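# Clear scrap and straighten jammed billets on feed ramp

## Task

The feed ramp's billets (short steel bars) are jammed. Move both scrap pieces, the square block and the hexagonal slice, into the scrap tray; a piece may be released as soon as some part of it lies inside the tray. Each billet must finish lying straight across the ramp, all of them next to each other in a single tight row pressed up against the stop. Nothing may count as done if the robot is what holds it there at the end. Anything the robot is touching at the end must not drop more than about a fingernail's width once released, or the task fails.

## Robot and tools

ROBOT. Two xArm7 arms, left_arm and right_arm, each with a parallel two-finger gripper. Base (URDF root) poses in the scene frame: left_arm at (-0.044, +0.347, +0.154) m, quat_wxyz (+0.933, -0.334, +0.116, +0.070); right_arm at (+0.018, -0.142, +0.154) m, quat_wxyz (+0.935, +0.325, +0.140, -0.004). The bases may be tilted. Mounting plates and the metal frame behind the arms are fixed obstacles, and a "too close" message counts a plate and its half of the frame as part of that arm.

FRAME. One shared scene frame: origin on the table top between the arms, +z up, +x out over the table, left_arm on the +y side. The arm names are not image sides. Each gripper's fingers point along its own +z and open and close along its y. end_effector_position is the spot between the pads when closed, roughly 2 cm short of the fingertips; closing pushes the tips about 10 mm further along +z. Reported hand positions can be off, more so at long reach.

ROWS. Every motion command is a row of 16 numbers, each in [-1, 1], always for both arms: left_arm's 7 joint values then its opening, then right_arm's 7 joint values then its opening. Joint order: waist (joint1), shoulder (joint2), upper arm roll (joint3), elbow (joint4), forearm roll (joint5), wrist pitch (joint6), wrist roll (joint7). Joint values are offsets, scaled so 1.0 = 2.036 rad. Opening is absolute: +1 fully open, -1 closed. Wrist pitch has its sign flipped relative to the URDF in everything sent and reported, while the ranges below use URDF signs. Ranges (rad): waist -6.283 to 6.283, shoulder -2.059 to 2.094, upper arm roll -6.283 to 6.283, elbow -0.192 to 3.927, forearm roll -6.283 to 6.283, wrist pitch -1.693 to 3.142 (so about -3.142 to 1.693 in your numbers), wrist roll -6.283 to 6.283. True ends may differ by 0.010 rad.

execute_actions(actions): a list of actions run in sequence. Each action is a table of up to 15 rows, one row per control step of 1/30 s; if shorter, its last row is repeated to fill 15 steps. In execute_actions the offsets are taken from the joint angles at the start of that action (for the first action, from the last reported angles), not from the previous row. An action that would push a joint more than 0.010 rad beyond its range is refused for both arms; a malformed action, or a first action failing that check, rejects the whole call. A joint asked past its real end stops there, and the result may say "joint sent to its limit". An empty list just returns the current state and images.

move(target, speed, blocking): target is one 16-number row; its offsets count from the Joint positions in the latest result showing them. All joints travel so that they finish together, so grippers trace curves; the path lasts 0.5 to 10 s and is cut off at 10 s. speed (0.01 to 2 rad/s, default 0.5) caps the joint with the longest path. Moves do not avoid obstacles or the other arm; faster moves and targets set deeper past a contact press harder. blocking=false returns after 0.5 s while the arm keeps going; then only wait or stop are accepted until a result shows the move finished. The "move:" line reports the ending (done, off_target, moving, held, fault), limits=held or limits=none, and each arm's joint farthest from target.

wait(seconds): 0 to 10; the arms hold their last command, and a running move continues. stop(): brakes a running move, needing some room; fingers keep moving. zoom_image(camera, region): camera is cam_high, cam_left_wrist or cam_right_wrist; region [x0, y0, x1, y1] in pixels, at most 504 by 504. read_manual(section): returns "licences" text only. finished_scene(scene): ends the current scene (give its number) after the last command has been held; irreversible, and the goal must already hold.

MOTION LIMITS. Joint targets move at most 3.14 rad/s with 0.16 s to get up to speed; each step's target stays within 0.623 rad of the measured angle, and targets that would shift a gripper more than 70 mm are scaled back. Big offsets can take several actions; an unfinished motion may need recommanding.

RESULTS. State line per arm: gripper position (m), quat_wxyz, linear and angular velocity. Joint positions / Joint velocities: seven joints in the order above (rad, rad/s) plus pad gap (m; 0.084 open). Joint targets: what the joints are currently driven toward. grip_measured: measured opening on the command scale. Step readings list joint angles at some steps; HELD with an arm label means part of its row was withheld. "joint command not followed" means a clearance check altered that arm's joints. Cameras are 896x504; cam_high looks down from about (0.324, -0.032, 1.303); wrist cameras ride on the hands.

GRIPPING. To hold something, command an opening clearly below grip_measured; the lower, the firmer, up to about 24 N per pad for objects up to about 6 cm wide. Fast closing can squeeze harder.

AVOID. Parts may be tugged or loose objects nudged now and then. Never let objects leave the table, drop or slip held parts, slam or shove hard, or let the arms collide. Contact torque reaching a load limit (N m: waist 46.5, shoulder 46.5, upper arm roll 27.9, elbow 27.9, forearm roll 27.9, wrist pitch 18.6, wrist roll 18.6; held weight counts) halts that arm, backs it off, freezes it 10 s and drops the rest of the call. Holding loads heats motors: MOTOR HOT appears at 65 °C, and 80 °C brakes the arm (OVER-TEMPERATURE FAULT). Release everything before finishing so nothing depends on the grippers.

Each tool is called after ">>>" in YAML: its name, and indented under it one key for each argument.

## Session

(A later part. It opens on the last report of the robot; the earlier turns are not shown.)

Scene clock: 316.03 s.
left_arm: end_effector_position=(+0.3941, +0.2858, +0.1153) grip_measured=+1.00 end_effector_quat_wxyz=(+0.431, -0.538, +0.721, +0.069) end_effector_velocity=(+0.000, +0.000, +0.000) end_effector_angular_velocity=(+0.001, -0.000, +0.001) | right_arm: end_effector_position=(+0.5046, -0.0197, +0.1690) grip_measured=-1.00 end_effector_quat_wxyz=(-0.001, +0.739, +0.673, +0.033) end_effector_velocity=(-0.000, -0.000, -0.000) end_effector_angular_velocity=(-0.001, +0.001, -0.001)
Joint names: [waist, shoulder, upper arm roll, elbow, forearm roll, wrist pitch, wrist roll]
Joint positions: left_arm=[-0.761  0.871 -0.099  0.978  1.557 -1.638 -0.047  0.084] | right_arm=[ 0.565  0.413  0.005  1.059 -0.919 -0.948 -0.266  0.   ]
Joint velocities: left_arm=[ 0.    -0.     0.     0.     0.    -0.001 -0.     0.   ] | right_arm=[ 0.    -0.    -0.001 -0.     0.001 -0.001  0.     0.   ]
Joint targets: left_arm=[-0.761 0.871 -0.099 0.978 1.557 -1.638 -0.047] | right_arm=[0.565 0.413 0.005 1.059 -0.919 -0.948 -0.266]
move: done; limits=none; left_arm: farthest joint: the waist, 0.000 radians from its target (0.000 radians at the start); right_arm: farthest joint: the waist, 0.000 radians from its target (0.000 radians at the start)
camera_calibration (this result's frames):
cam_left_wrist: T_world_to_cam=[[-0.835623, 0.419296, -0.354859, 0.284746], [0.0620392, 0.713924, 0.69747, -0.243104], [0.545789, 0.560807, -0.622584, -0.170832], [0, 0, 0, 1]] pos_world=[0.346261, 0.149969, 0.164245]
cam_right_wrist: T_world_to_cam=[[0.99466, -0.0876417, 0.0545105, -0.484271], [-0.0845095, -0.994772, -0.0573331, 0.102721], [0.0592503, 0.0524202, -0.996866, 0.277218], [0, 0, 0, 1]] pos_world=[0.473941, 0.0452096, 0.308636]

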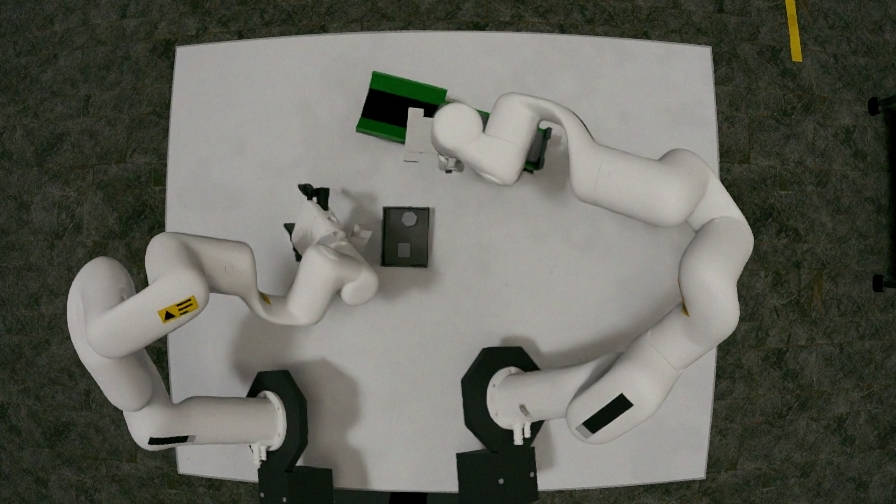

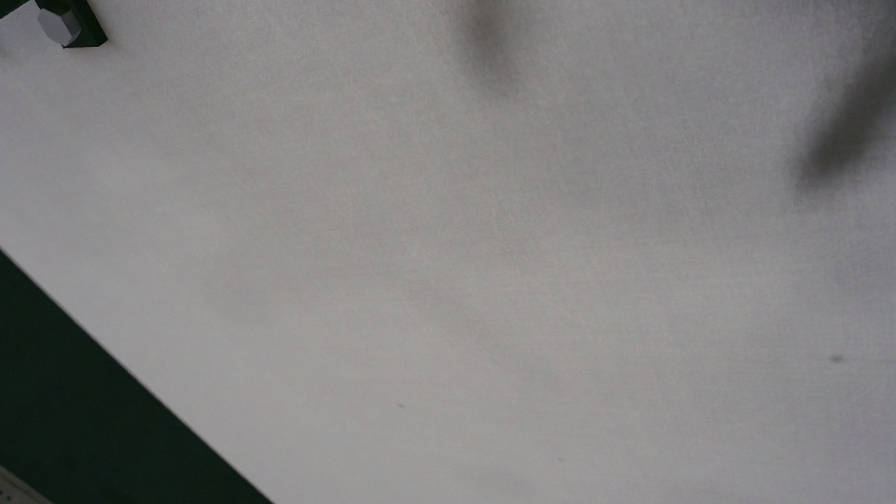

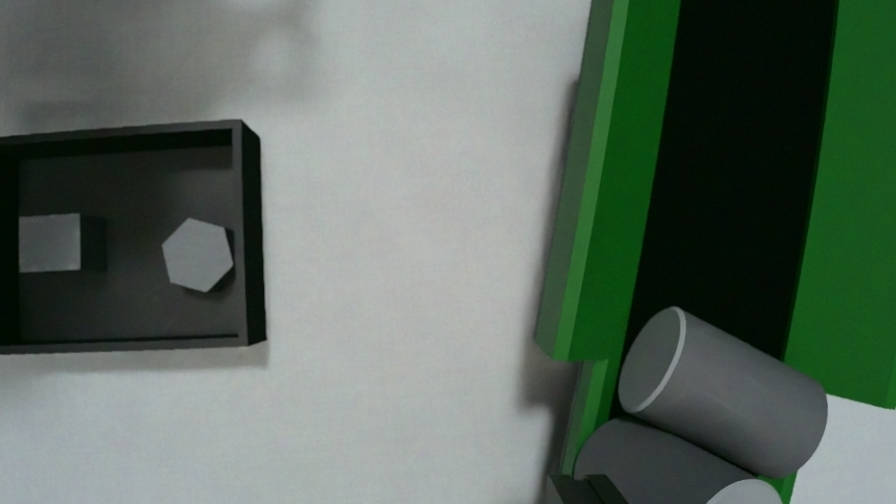

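>>> move:
  target: [0,0,0,0,0,0,0,1, -0.053,0.0815,0,0.115,0,-0.0177,0,-1]
  speed: 0.08

>>> move:
  target: [0,0,0,0,0,0,0,1, 0.053,-0.0815,0,-0.115,0,0.0177,0,-1]
  speed: 0.2

Scene clock: 324.57 s.
left_arm: end_effector_position=(+0.3941, +0.2858, +0.1153) grip_measured=+1.00 end_effector_quat_wxyz=(+0.431, -0.538, +0.721, +0.069) end_effector_velocity=(+0.000, -0.000, +0.000) end_effector_angular_velocity=(-0.000, -0.001, +0.000) | right_arm: end_effector_position=(+0.5641, -0.0144, +0.1416) grip_measured=-1.00 end_effector_quat_wxyz=(-0.003, +0.771, +0.636, +0.022) end_effector_velocity=(-0.002, +0.000, -0.002) end_effector_angular_velocity=(-0.005, +0.006, +0.003)
Joint names: [waist, shoulder, upper arm roll, elbow, forearm roll, wrist pitch, wrist roll]
Joint positions: left_arm=[-0.761  0.871 -0.099  0.978  1.557 -1.638 -0.047  0.084] | right_arm=[ 0.472  0.579  0.032  1.293 -0.919 -0.983 -0.266  0.   ]
Joint velocities: left_arm=[-0.    -0.    -0.     0.001 -0.    -0.     0.    -0.   ] | right_arm=[ 0.001  0.003  0.001 -0.001  0.001 -0.005 -0.     0.   ]
Joint targets: left_arm=[-0.761 0.871 -0.099 0.978 1.557 -1.638 -0.047] | right_arm=[0.457 0.579 0.005 1.293 -0.919 -0.984 -0.266]
move: off_target (right_arm); limits=none; left_arm: farthest joint: the waist, 0.000 radians from its target (0.000 radians at the start); right_arm: farthest joint: the upper arm roll, 0.027 radians from its target (0.000 radians at the start)
camera_calibration (this result's frames):
cam_left_wrist: T_world_to_cam=[[-0.835623, 0.419296, -0.35486, 0.284746], [0.0620391, 0.713924, 0.69747, -0.243104], [0.545789, 0.560807, -0.622584, -0.170832], [0, 0, 0, 1]] pos_world=[0.346261, 0.149969, 0.164245]
cam_right_wrist: T_world_to_cam=[[0.982252, -0.184313, 0.0347705, -0.533108], [-0.182708, -0.982147, -0.0447752, 0.165199], [0.0424024, 0.0376277, -0.998392, 0.255525], [0, 0, 0, 1]] pos_world=[0.542995, 0.0543762, 0.281047]

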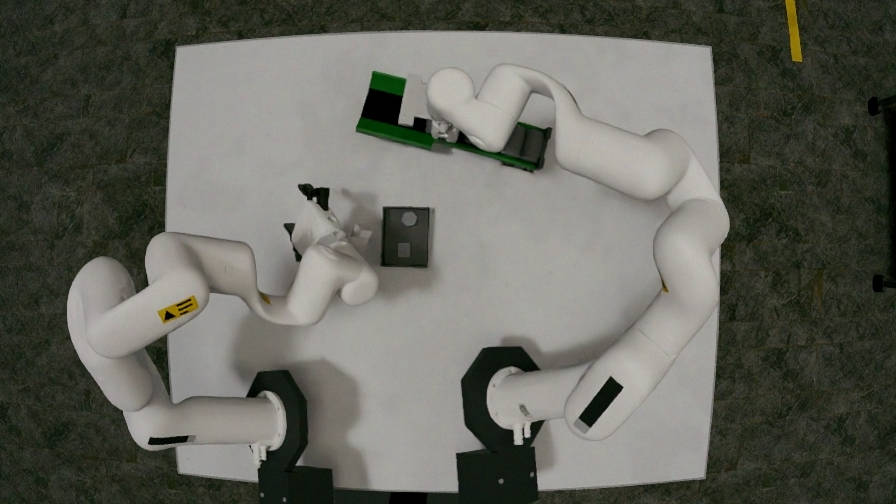

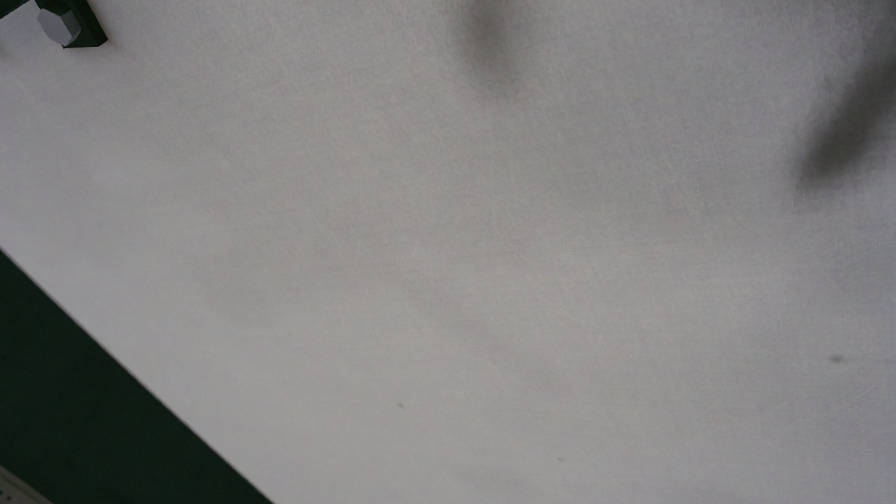

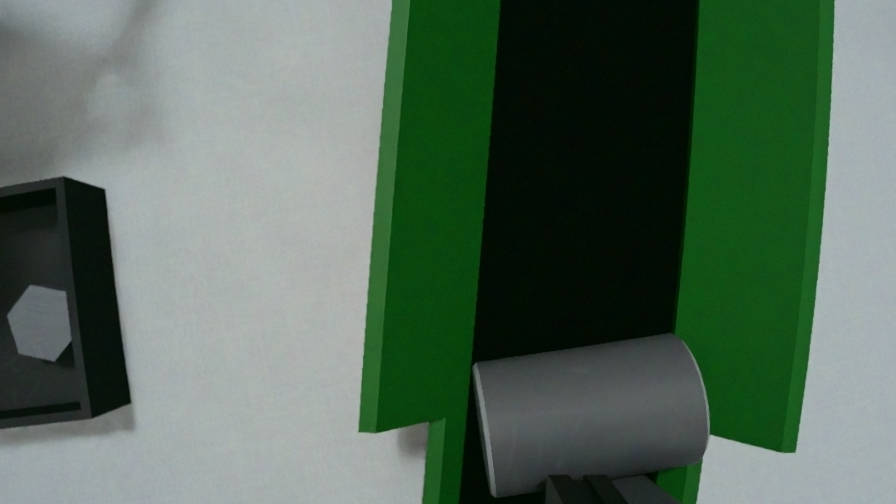

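Scene clock: 326.30 s.
left_arm: end_effector_position=(+0.3941, +0.2858, +0.1153) grip_measured=+1.00 end_effector_quat_wxyz=(+0.431, -0.538, +0.721, +0.069) end_effector_velocity=(+0.000, +0.000, +0.000) end_effector_angular_velocity=(+0.000, -0.001, +0.000) | right_arm: end_effector_position=(+0.4991, -0.0034, +0.1826) grip_measured=-1.00 end_effector_quat_wxyz=(-0.002, +0.728, +0.684, +0.046) end_effector_velocity=(-0.001, +0.001, +0.001) end_effector_angular_velocity=(+0.003, -0.001, +0.003)
Joint names: [waist, shoulder, upper arm roll, elbow, forearm roll, wrist pitch, wrist roll]
Joint positions: left_arm=[-0.761  0.871 -0.099  0.978  1.557 -1.638 -0.047  0.084] | right_arm=[ 0.58   0.413  0.032  1.059 -0.919 -0.947 -0.266  0.   ]
Joint velocities: left_arm=[-0. -0.  0.  0. -0. -0.  0.  0.] | right_arm=[ 0.002 -0.002  0.002 -0.003  0.     0.002  0.     0.   ]
Joint targets: left_arm=[-0.761 0.871 -0.099 0.978 1.557 -1.638 -0.047] | right_arm=[0.580 0.413 0.032 1.059 -0.919 -0.947 -0.266]
move: done; limits=none; left_arm: farthest joint: the waist, 0.000 radians from its target (0.000 radians at the start); right_arm: farthest joint: the elbow, 0.001 radians from its target (0.234 radians at the start)
camera_calibration (this result's frames):
cam_left_wrist: T_world_to_cam=[[-0.835623, 0.419296, -0.35486, 0.284746], [0.0620391, 0.713924, 0.69747, -0.243104], [0.545789, 0.560807, -0.622584, -0.170832], [0, 0, 0, 1]] pos_world=[0.346261, 0.149969, 0.164245]
cam_right_wrist: T_world_to_cam=[[0.995695, -0.058615, 0.0718074, -0.481678], [-0.0529534, -0.995518, -0.0783605, 0.107278], [0.0760787, 0.0742207, -0.994336, 0.281383], [0, 0, 0, 1]] pos_world=[0.463878, 0.0576795, 0.322783]

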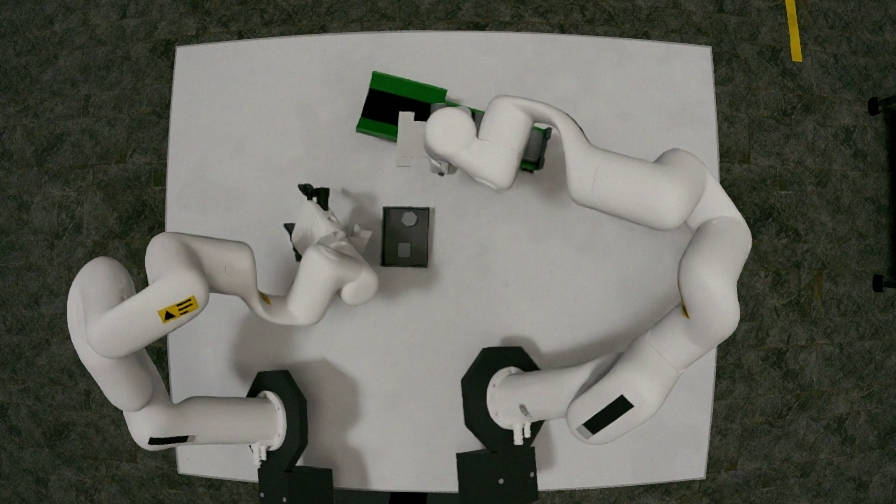

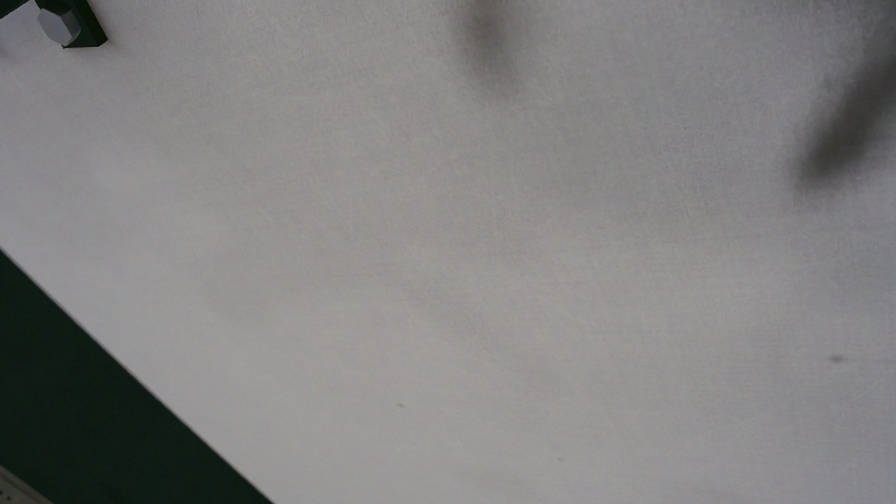

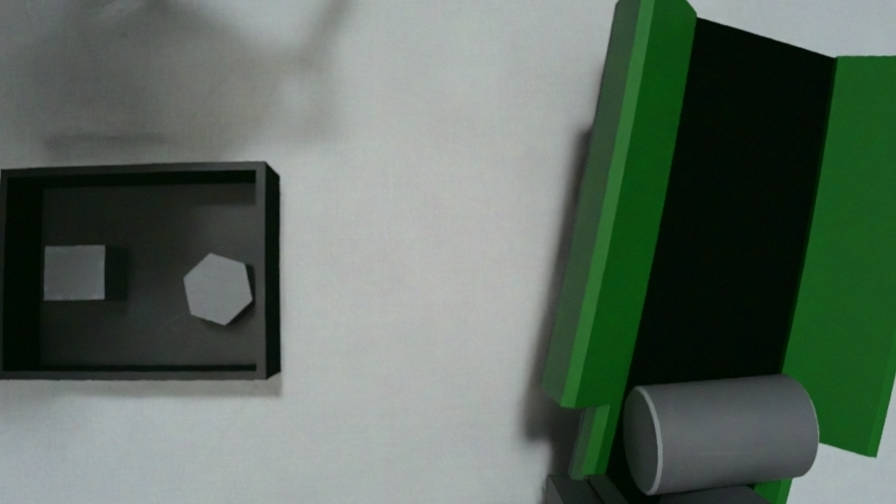

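Go to the intermediate viewing pose.

>>> move:
  target: [0,0,0,0,0,0,0,1, -0.0354,-0.003,-0.0157,0.121,0.0555,-0.094,-0.82,1]
  speed: 0.8

Scene clock: 334.00 s.
left_arm: end_effector_position=(+0.3941, +0.2858, +0.1153) grip_measured=+1.00 end_effector_quat_wxyz=(+0.431, -0.538, +0.721, +0.069) end_effector_velocity=(+0.000, +0.000, +0.001) end_effector_angular_velocity=(-0.001, -0.001, +0.001) | right_arm: end_effector_position=(+0.5824, -0.0811, +0.2061) grip_measured=+1.00 end_effector_quat_wxyz=(-0.001, +0.132, +0.991, +0.002) end_effector_velocity=(+0.000, -0.000, -0.000) end_effector_angular_velocity=(+0.000, -0.000, +0.001)
Joint names: [waist, shoulder, upper arm roll, elbow, forearm roll, wrist pitch, wrist roll]
Joint positions: left_arm=[-0.761  0.871 -0.099  0.978  1.557 -1.638 -0.047  0.084] | right_arm=[ 0.508  0.407  0.     1.306 -0.806 -1.139 -1.935  0.084]
Joint velocities: left_arm=[ 0.    -0.002 -0.     0.    -0.     0.    -0.     0.   ] | right_arm=[-0.    -0.    -0.001  0.001  0.     0.001 -0.002  0.   ]
Joint targets: left_arm=[-0.761 0.871 -0.099 0.978 1.557 -1.638 -0.047] | right_arm=[0.508 0.407 0.000 1.306 -0.806 -1.139 -1.935]
move: done; limits=none; left_arm: farthest joint: the waist, 0.000 radians from its target (0.000 radians at the start); right_arm: farthest joint: the waist, 0.000 radians from its target (0.072 radians at the start)
camera_calibration (this result's frames):
cam_left_wrist: T_world_to_cam=[[-0.835623, 0.419296, -0.35486, 0.284746], [0.0620391, 0.713924, 0.69747, -0.243104], [0.545789, 0.560807, -0.622584, -0.170832], [0, 0, 0, 1]] pos_world=[0.346261, 0.149969, 0.164245]
cam_right_wrist: T_world_to_cam=[[0.254451, 0.966975, 0.0146408, -0.0441918], [0.967068, -0.254326, -0.00986143, -0.511888], [-0.00581222, 0.0166679, -0.999844, 0.348355], [0, 0, 0, 1]] pos_world=[0.5083, -0.0932604, 0.343899]

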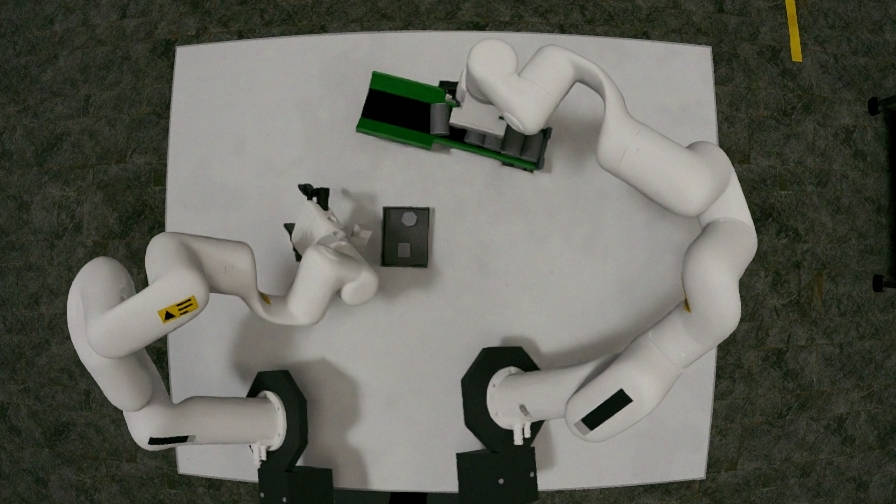

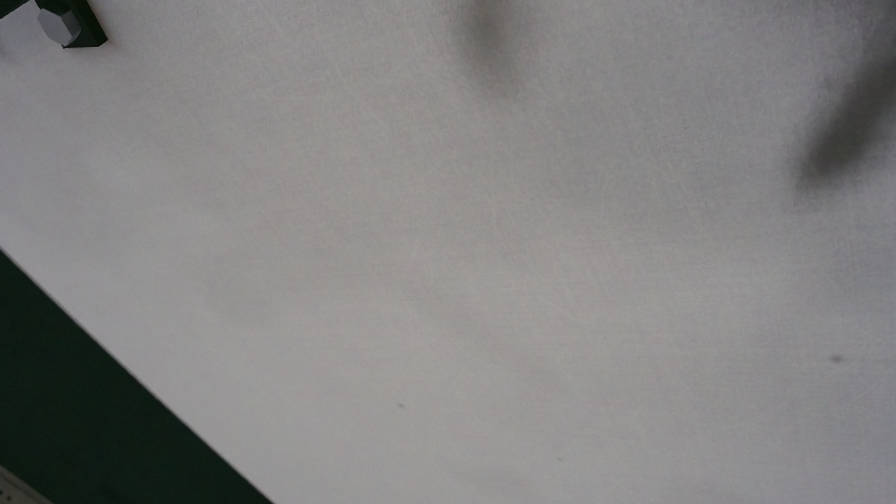

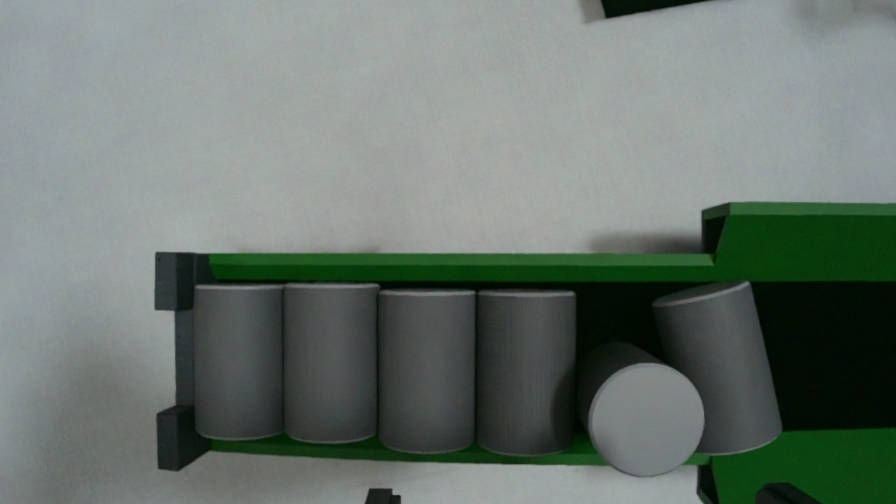

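>>> move:
  target: [0,0,0,0,0,0,0,1, -0.025,0.0845,0,-0.0064,-0.0555,0.076,0.066,1]
  speed: 0.12

>>> move:
  target: [0,0,0,0,0,0,0,1, 0,0,0,0,0,0,0,-1]

>>> move:
  target: [0,0,0,0,0,0,0,1, 0.06,-0.053,0,0.022,0.053,-0.084,-0.03,-1]
  speed: 0.15

Scene clock: 349.77 s.
left_arm: end_effector_position=(+0.3941, +0.2858, +0.1153) grip_measured=+1.00 end_effector_quat_wxyz=(+0.431, -0.538, +0.721, +0.069) end_effector_velocity=(-0.000, +0.000, -0.000) end_effector_angular_velocity=(+0.000, +0.000, -0.000) | right_arm: end_effector_position=(+0.5689, -0.0359, +0.1254) grip_measured=+1.00 end_effector_quat_wxyz=(+0.006, +0.129, +0.992, +0.003) end_effector_velocity=(-0.001, +0.001, -0.001) end_effector_angular_velocity=(+0.000, +0.001, +0.002)
Joint names: [waist, shoulder, upper arm roll, elbow, forearm roll, wrist pitch, wrist roll]
Joint positions: left_arm=[-0.761  0.871 -0.099  0.978  1.557 -1.638 -0.047  0.084] | right_arm=[ 0.457  0.578  0.     1.293 -0.919 -0.984 -1.801  0.084]
Joint velocities: left_arm=[-0. -0.  0. -0.  0. -0.  0. -0.] | right_arm=[-0.001  0.003  0.001 -0.001 -0.002  0.002  0.002 -0.   ]
Joint targets: left_arm=[-0.761 0.871 -0.099 0.978 1.557 -1.638 -0.047] | right_arm=[0.457 0.579 0.000 1.293 -0.919 -0.984 -1.801]
move: done; limits=none; left_arm: farthest joint: the waist, 0.000 radians from its target (0.000 radians at the start); right_arm: farthest joint: the shoulder, 0.001 radians from its target (0.172 radians at the start)
camera_calibration (this result's frames):
cam_left_wrist: T_world_to_cam=[[-0.835623, 0.419296, -0.35486, 0.284747], [0.062039, 0.713924, 0.69747, -0.243104], [0.545789, 0.560807, -0.622584, -0.170832], [0, 0, 0, 1]] pos_world=[0.346261, 0.149969, 0.164245]
cam_right_wrist: T_world_to_cam=[[0.249606, 0.968189, 0.0175392, -0.0808737], [0.968324, -0.249684, 0.00237735, -0.490166], [0.006681, 0.0163903, -0.999843, 0.259688], [0, 0, 0, 1]] pos_world=[0.493091, -0.0483421, 0.262231]

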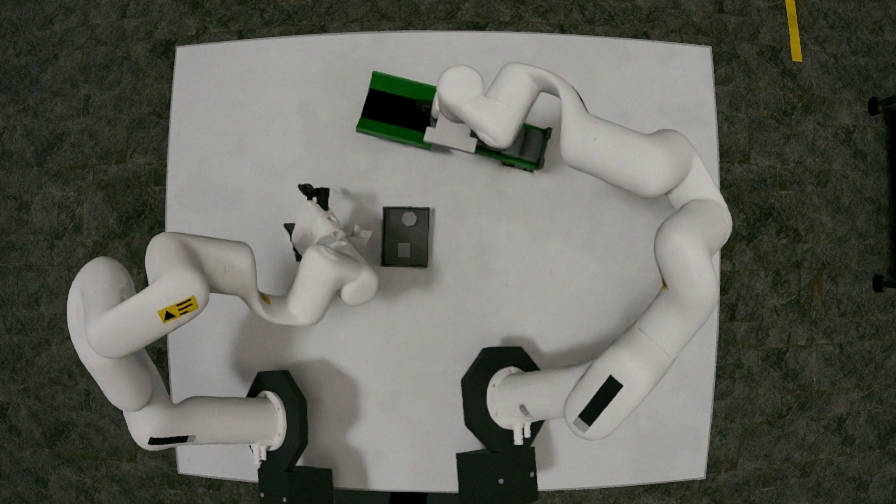

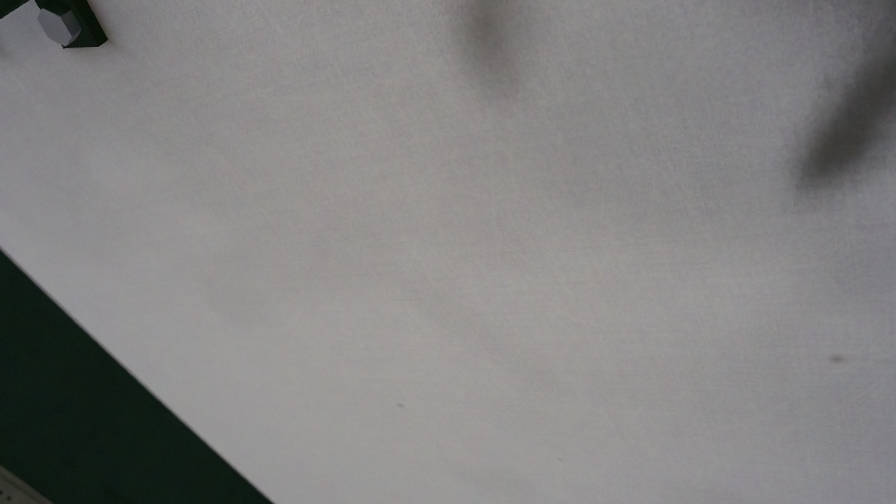

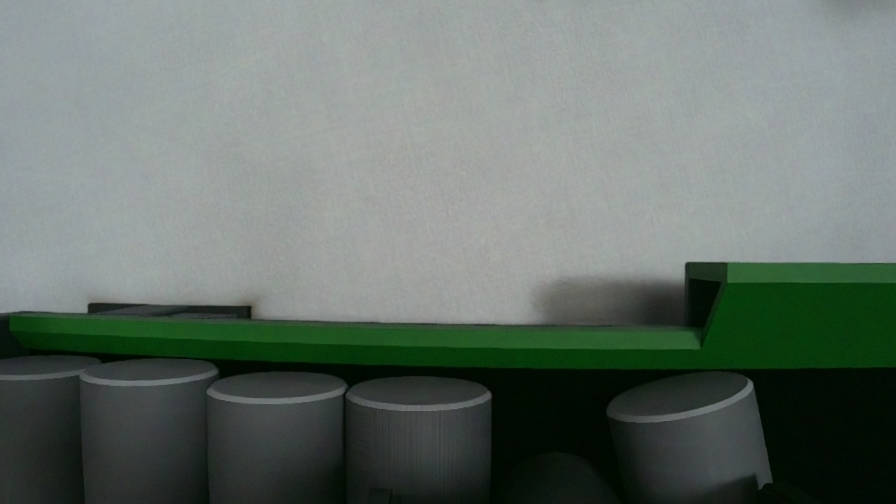

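Scene clock: 350.27 s.
left_arm: end_effector_position=(+0.3941, +0.2858, +0.1153) grip_measured=+1.00 end_effector_quat_wxyz=(+0.431, -0.538, +0.721, +0.069) end_effector_velocity=(-0.000, -0.000, -0.000) end_effector_angular_velocity=(-0.000, +0.000, -0.000) | right_arm: end_effector_position=(+0.5703, -0.0354, +0.1277) grip_measured=-0.09 end_effector_quat_wxyz=(+0.007, +0.130, +0.992, +0.004) end_effector_velocity=(-0.001, +0.001, -0.001) end_effector_angular_velocity=(-0.000, +0.002, +0.002)
Joint names: [waist, shoulder, upper arm roll, elbow, forearm roll, wrist pitch, wrist roll]
Joint positions: left_arm=[-0.761  0.871 -0.099  0.978  1.557 -1.638 -0.047  0.084] | right_arm=[ 0.459  0.576  0.002  1.295 -0.919 -0.984 -1.801  0.04 ]
Joint velocities: left_arm=[ 0.  0. -0.  0. -0.  0. -0.  0.] | right_arm=[-0.001  0.002  0.    -0.001 -0.     0.001 -0.     0.   ]
Joint targets: left_arm=[-0.761 0.871 -0.099 0.978 1.557 -1.638 -0.047] | right_arm=[0.457 0.578 0.000 1.293 -0.919 -0.984 -1.801]
move: done; limits=none; left_arm: farthest joint: the waist, 0.000 radians from its target (0.000 radians at the start); right_arm: farthest joint: the waist, 0.002 radians from its target (0.000 radians at the start)
camera_calibration (this result's frames):
cam_left_wrist: T_world_to_cam=[[-0.835623, 0.419296, -0.35486, 0.284746], [0.0620392, 0.713924, 0.69747, -0.243104], [0.545789, 0.560807, -0.622584, -0.170832], [0, 0, 0, 1]] pos_world=[0.346261, 0.149969, 0.164245]
cam_right_wrist: T_world_to_cam=[[0.250519, 0.967886, 0.0208913, -0.0826761], [0.968054, -0.250681, 0.00549301, -0.49168], [0.0105537, 0.0188478, -0.999767, 0.259862], [0, 0, 0, 1]] pos_world=[0.493942, -0.0481316, 0.26423]

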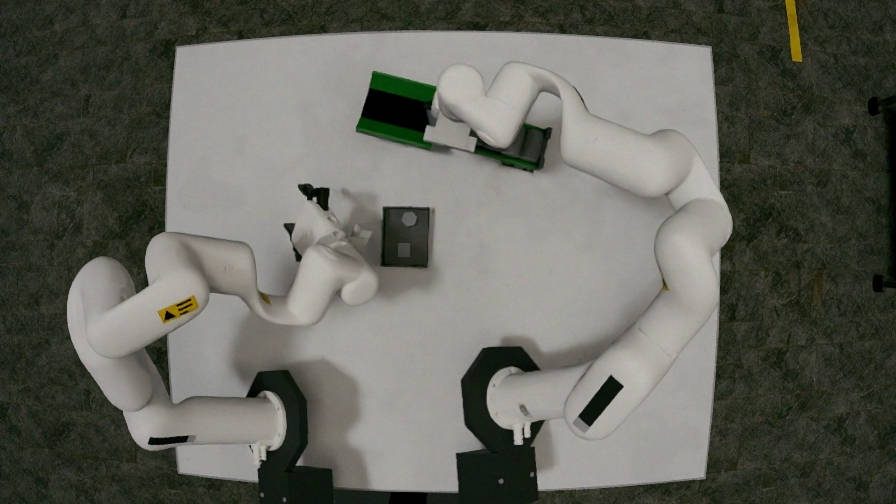

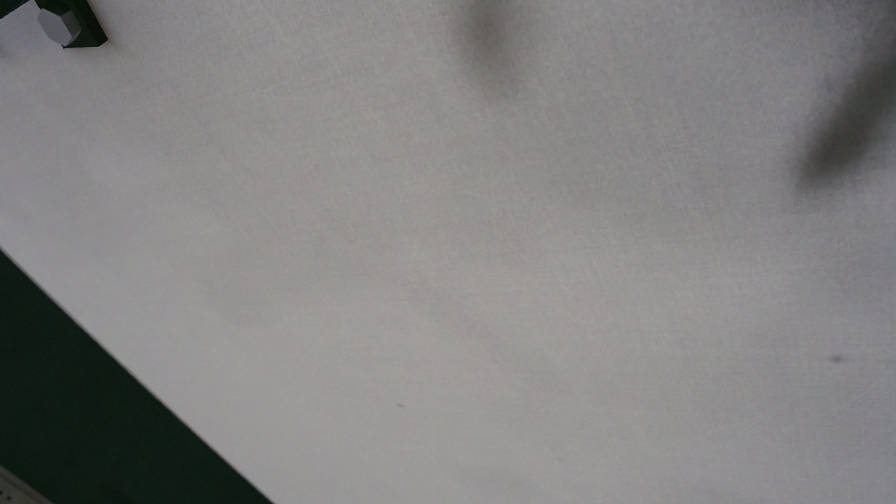

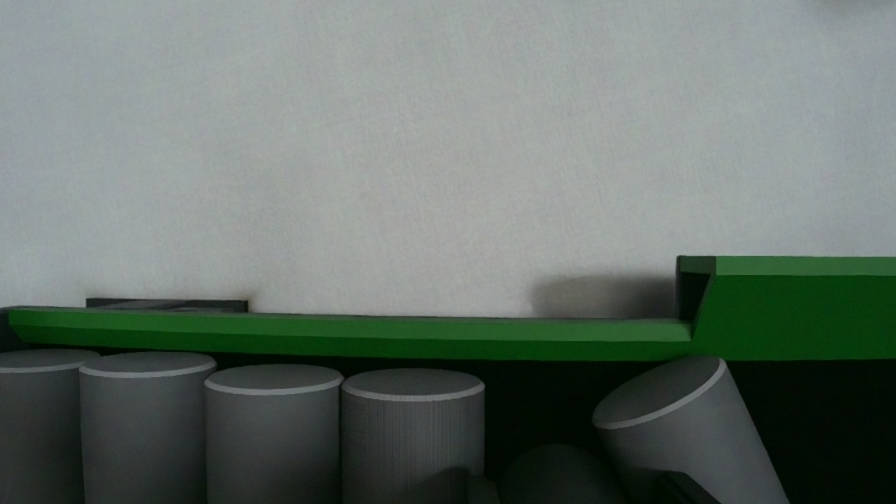

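Scene clock: 351.97 s.
left_arm: end_effector_position=(+0.3941, +0.2858, +0.1153) grip_measured=+1.00 end_effector_quat_wxyz=(+0.431, -0.538, +0.721, +0.069) end_effector_velocity=(+0.001, -0.000, +0.001) end_effector_angular_velocity=(-0.002, -0.001, +0.001) | right_arm: end_effector_position=(+0.5724, -0.0405, +0.2162) grip_measured=-0.10 end_effector_quat_wxyz=(+0.011, +0.130, +0.991, -0.001) end_effector_velocity=(+0.000, +0.001, +0.003) end_effector_angular_velocity=(+0.003, -0.002, +0.001)
Joint names: [waist, shoulder, upper arm roll, elbow, forearm roll, wrist pitch, wrist roll]
Joint positions: left_arm=[-0.761  0.871 -0.099  0.978  1.557 -1.638 -0.047  0.084] | right_arm=[ 0.58   0.468  0.001  1.339 -0.811 -1.155 -1.862  0.04 ]
Joint velocities: left_arm=[-0.    -0.    -0.     0.002 -0.     0.001  0.    -0.   ] | right_arm=[ 0.002 -0.002  0.002  0.002  0.002 -0.002 -0.001  0.   ]
Joint targets: left_arm=[-0.761 0.871 -0.099 0.978 1.557 -1.638 -0.047] | right_arm=[0.581 0.468 0.002 1.339 -0.811 -1.155 -1.862]
move: done; limits=none; left_arm: farthest joint: the waist, 0.000 radians from its target (0.000 radians at the start); right_arm: farthest joint: the waist, 0.001 radians from its target (0.123 radians at the start)
camera_calibration (this result's frames):
cam_left_wrist: T_world_to_cam=[[-0.835623, 0.419296, -0.354859, 0.284746], [0.0620393, 0.713924, 0.69747, -0.243104], [0.545789, 0.560807, -0.622584, -0.170832], [0, 0, 0, 1]] pos_world=[0.346261, 0.149969, 0.164245]
cam_right_wrist: T_world_to_cam=[[0.252014, 0.967642, 0.012525, -0.079189], [0.967599, -0.252168, 0.012781, -0.496943], [0.0155259, 0.00889822, -0.99984, 0.345216], [0, 0, 0, 1]] pos_world=[0.495439, -0.0517585, 0.352504]

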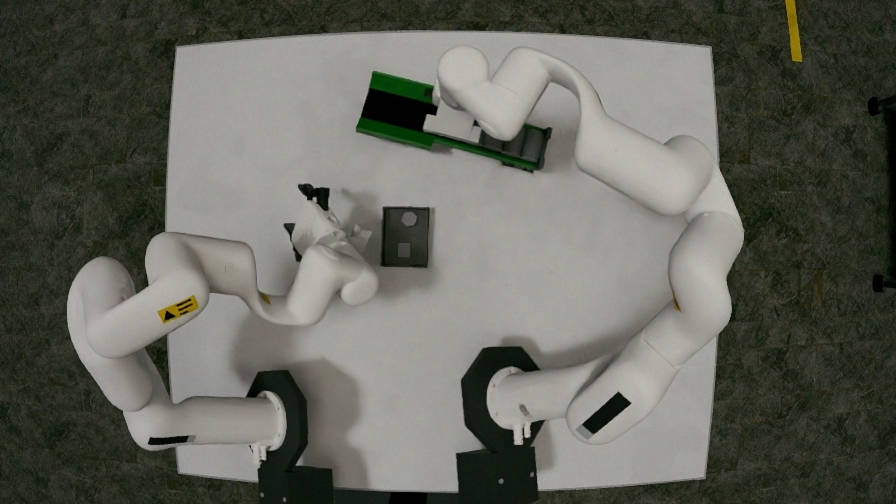

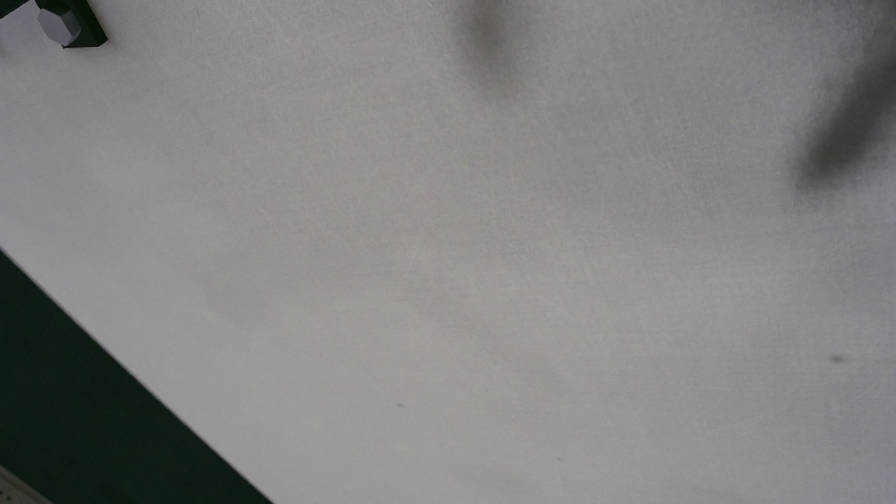

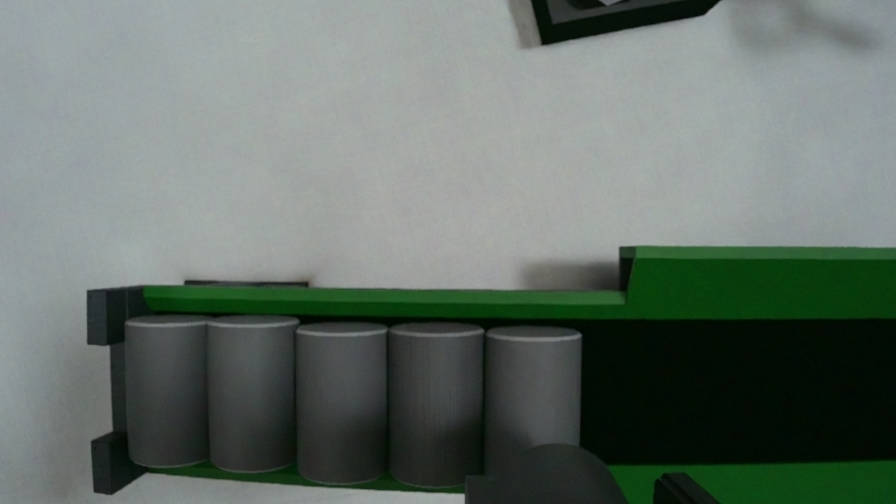

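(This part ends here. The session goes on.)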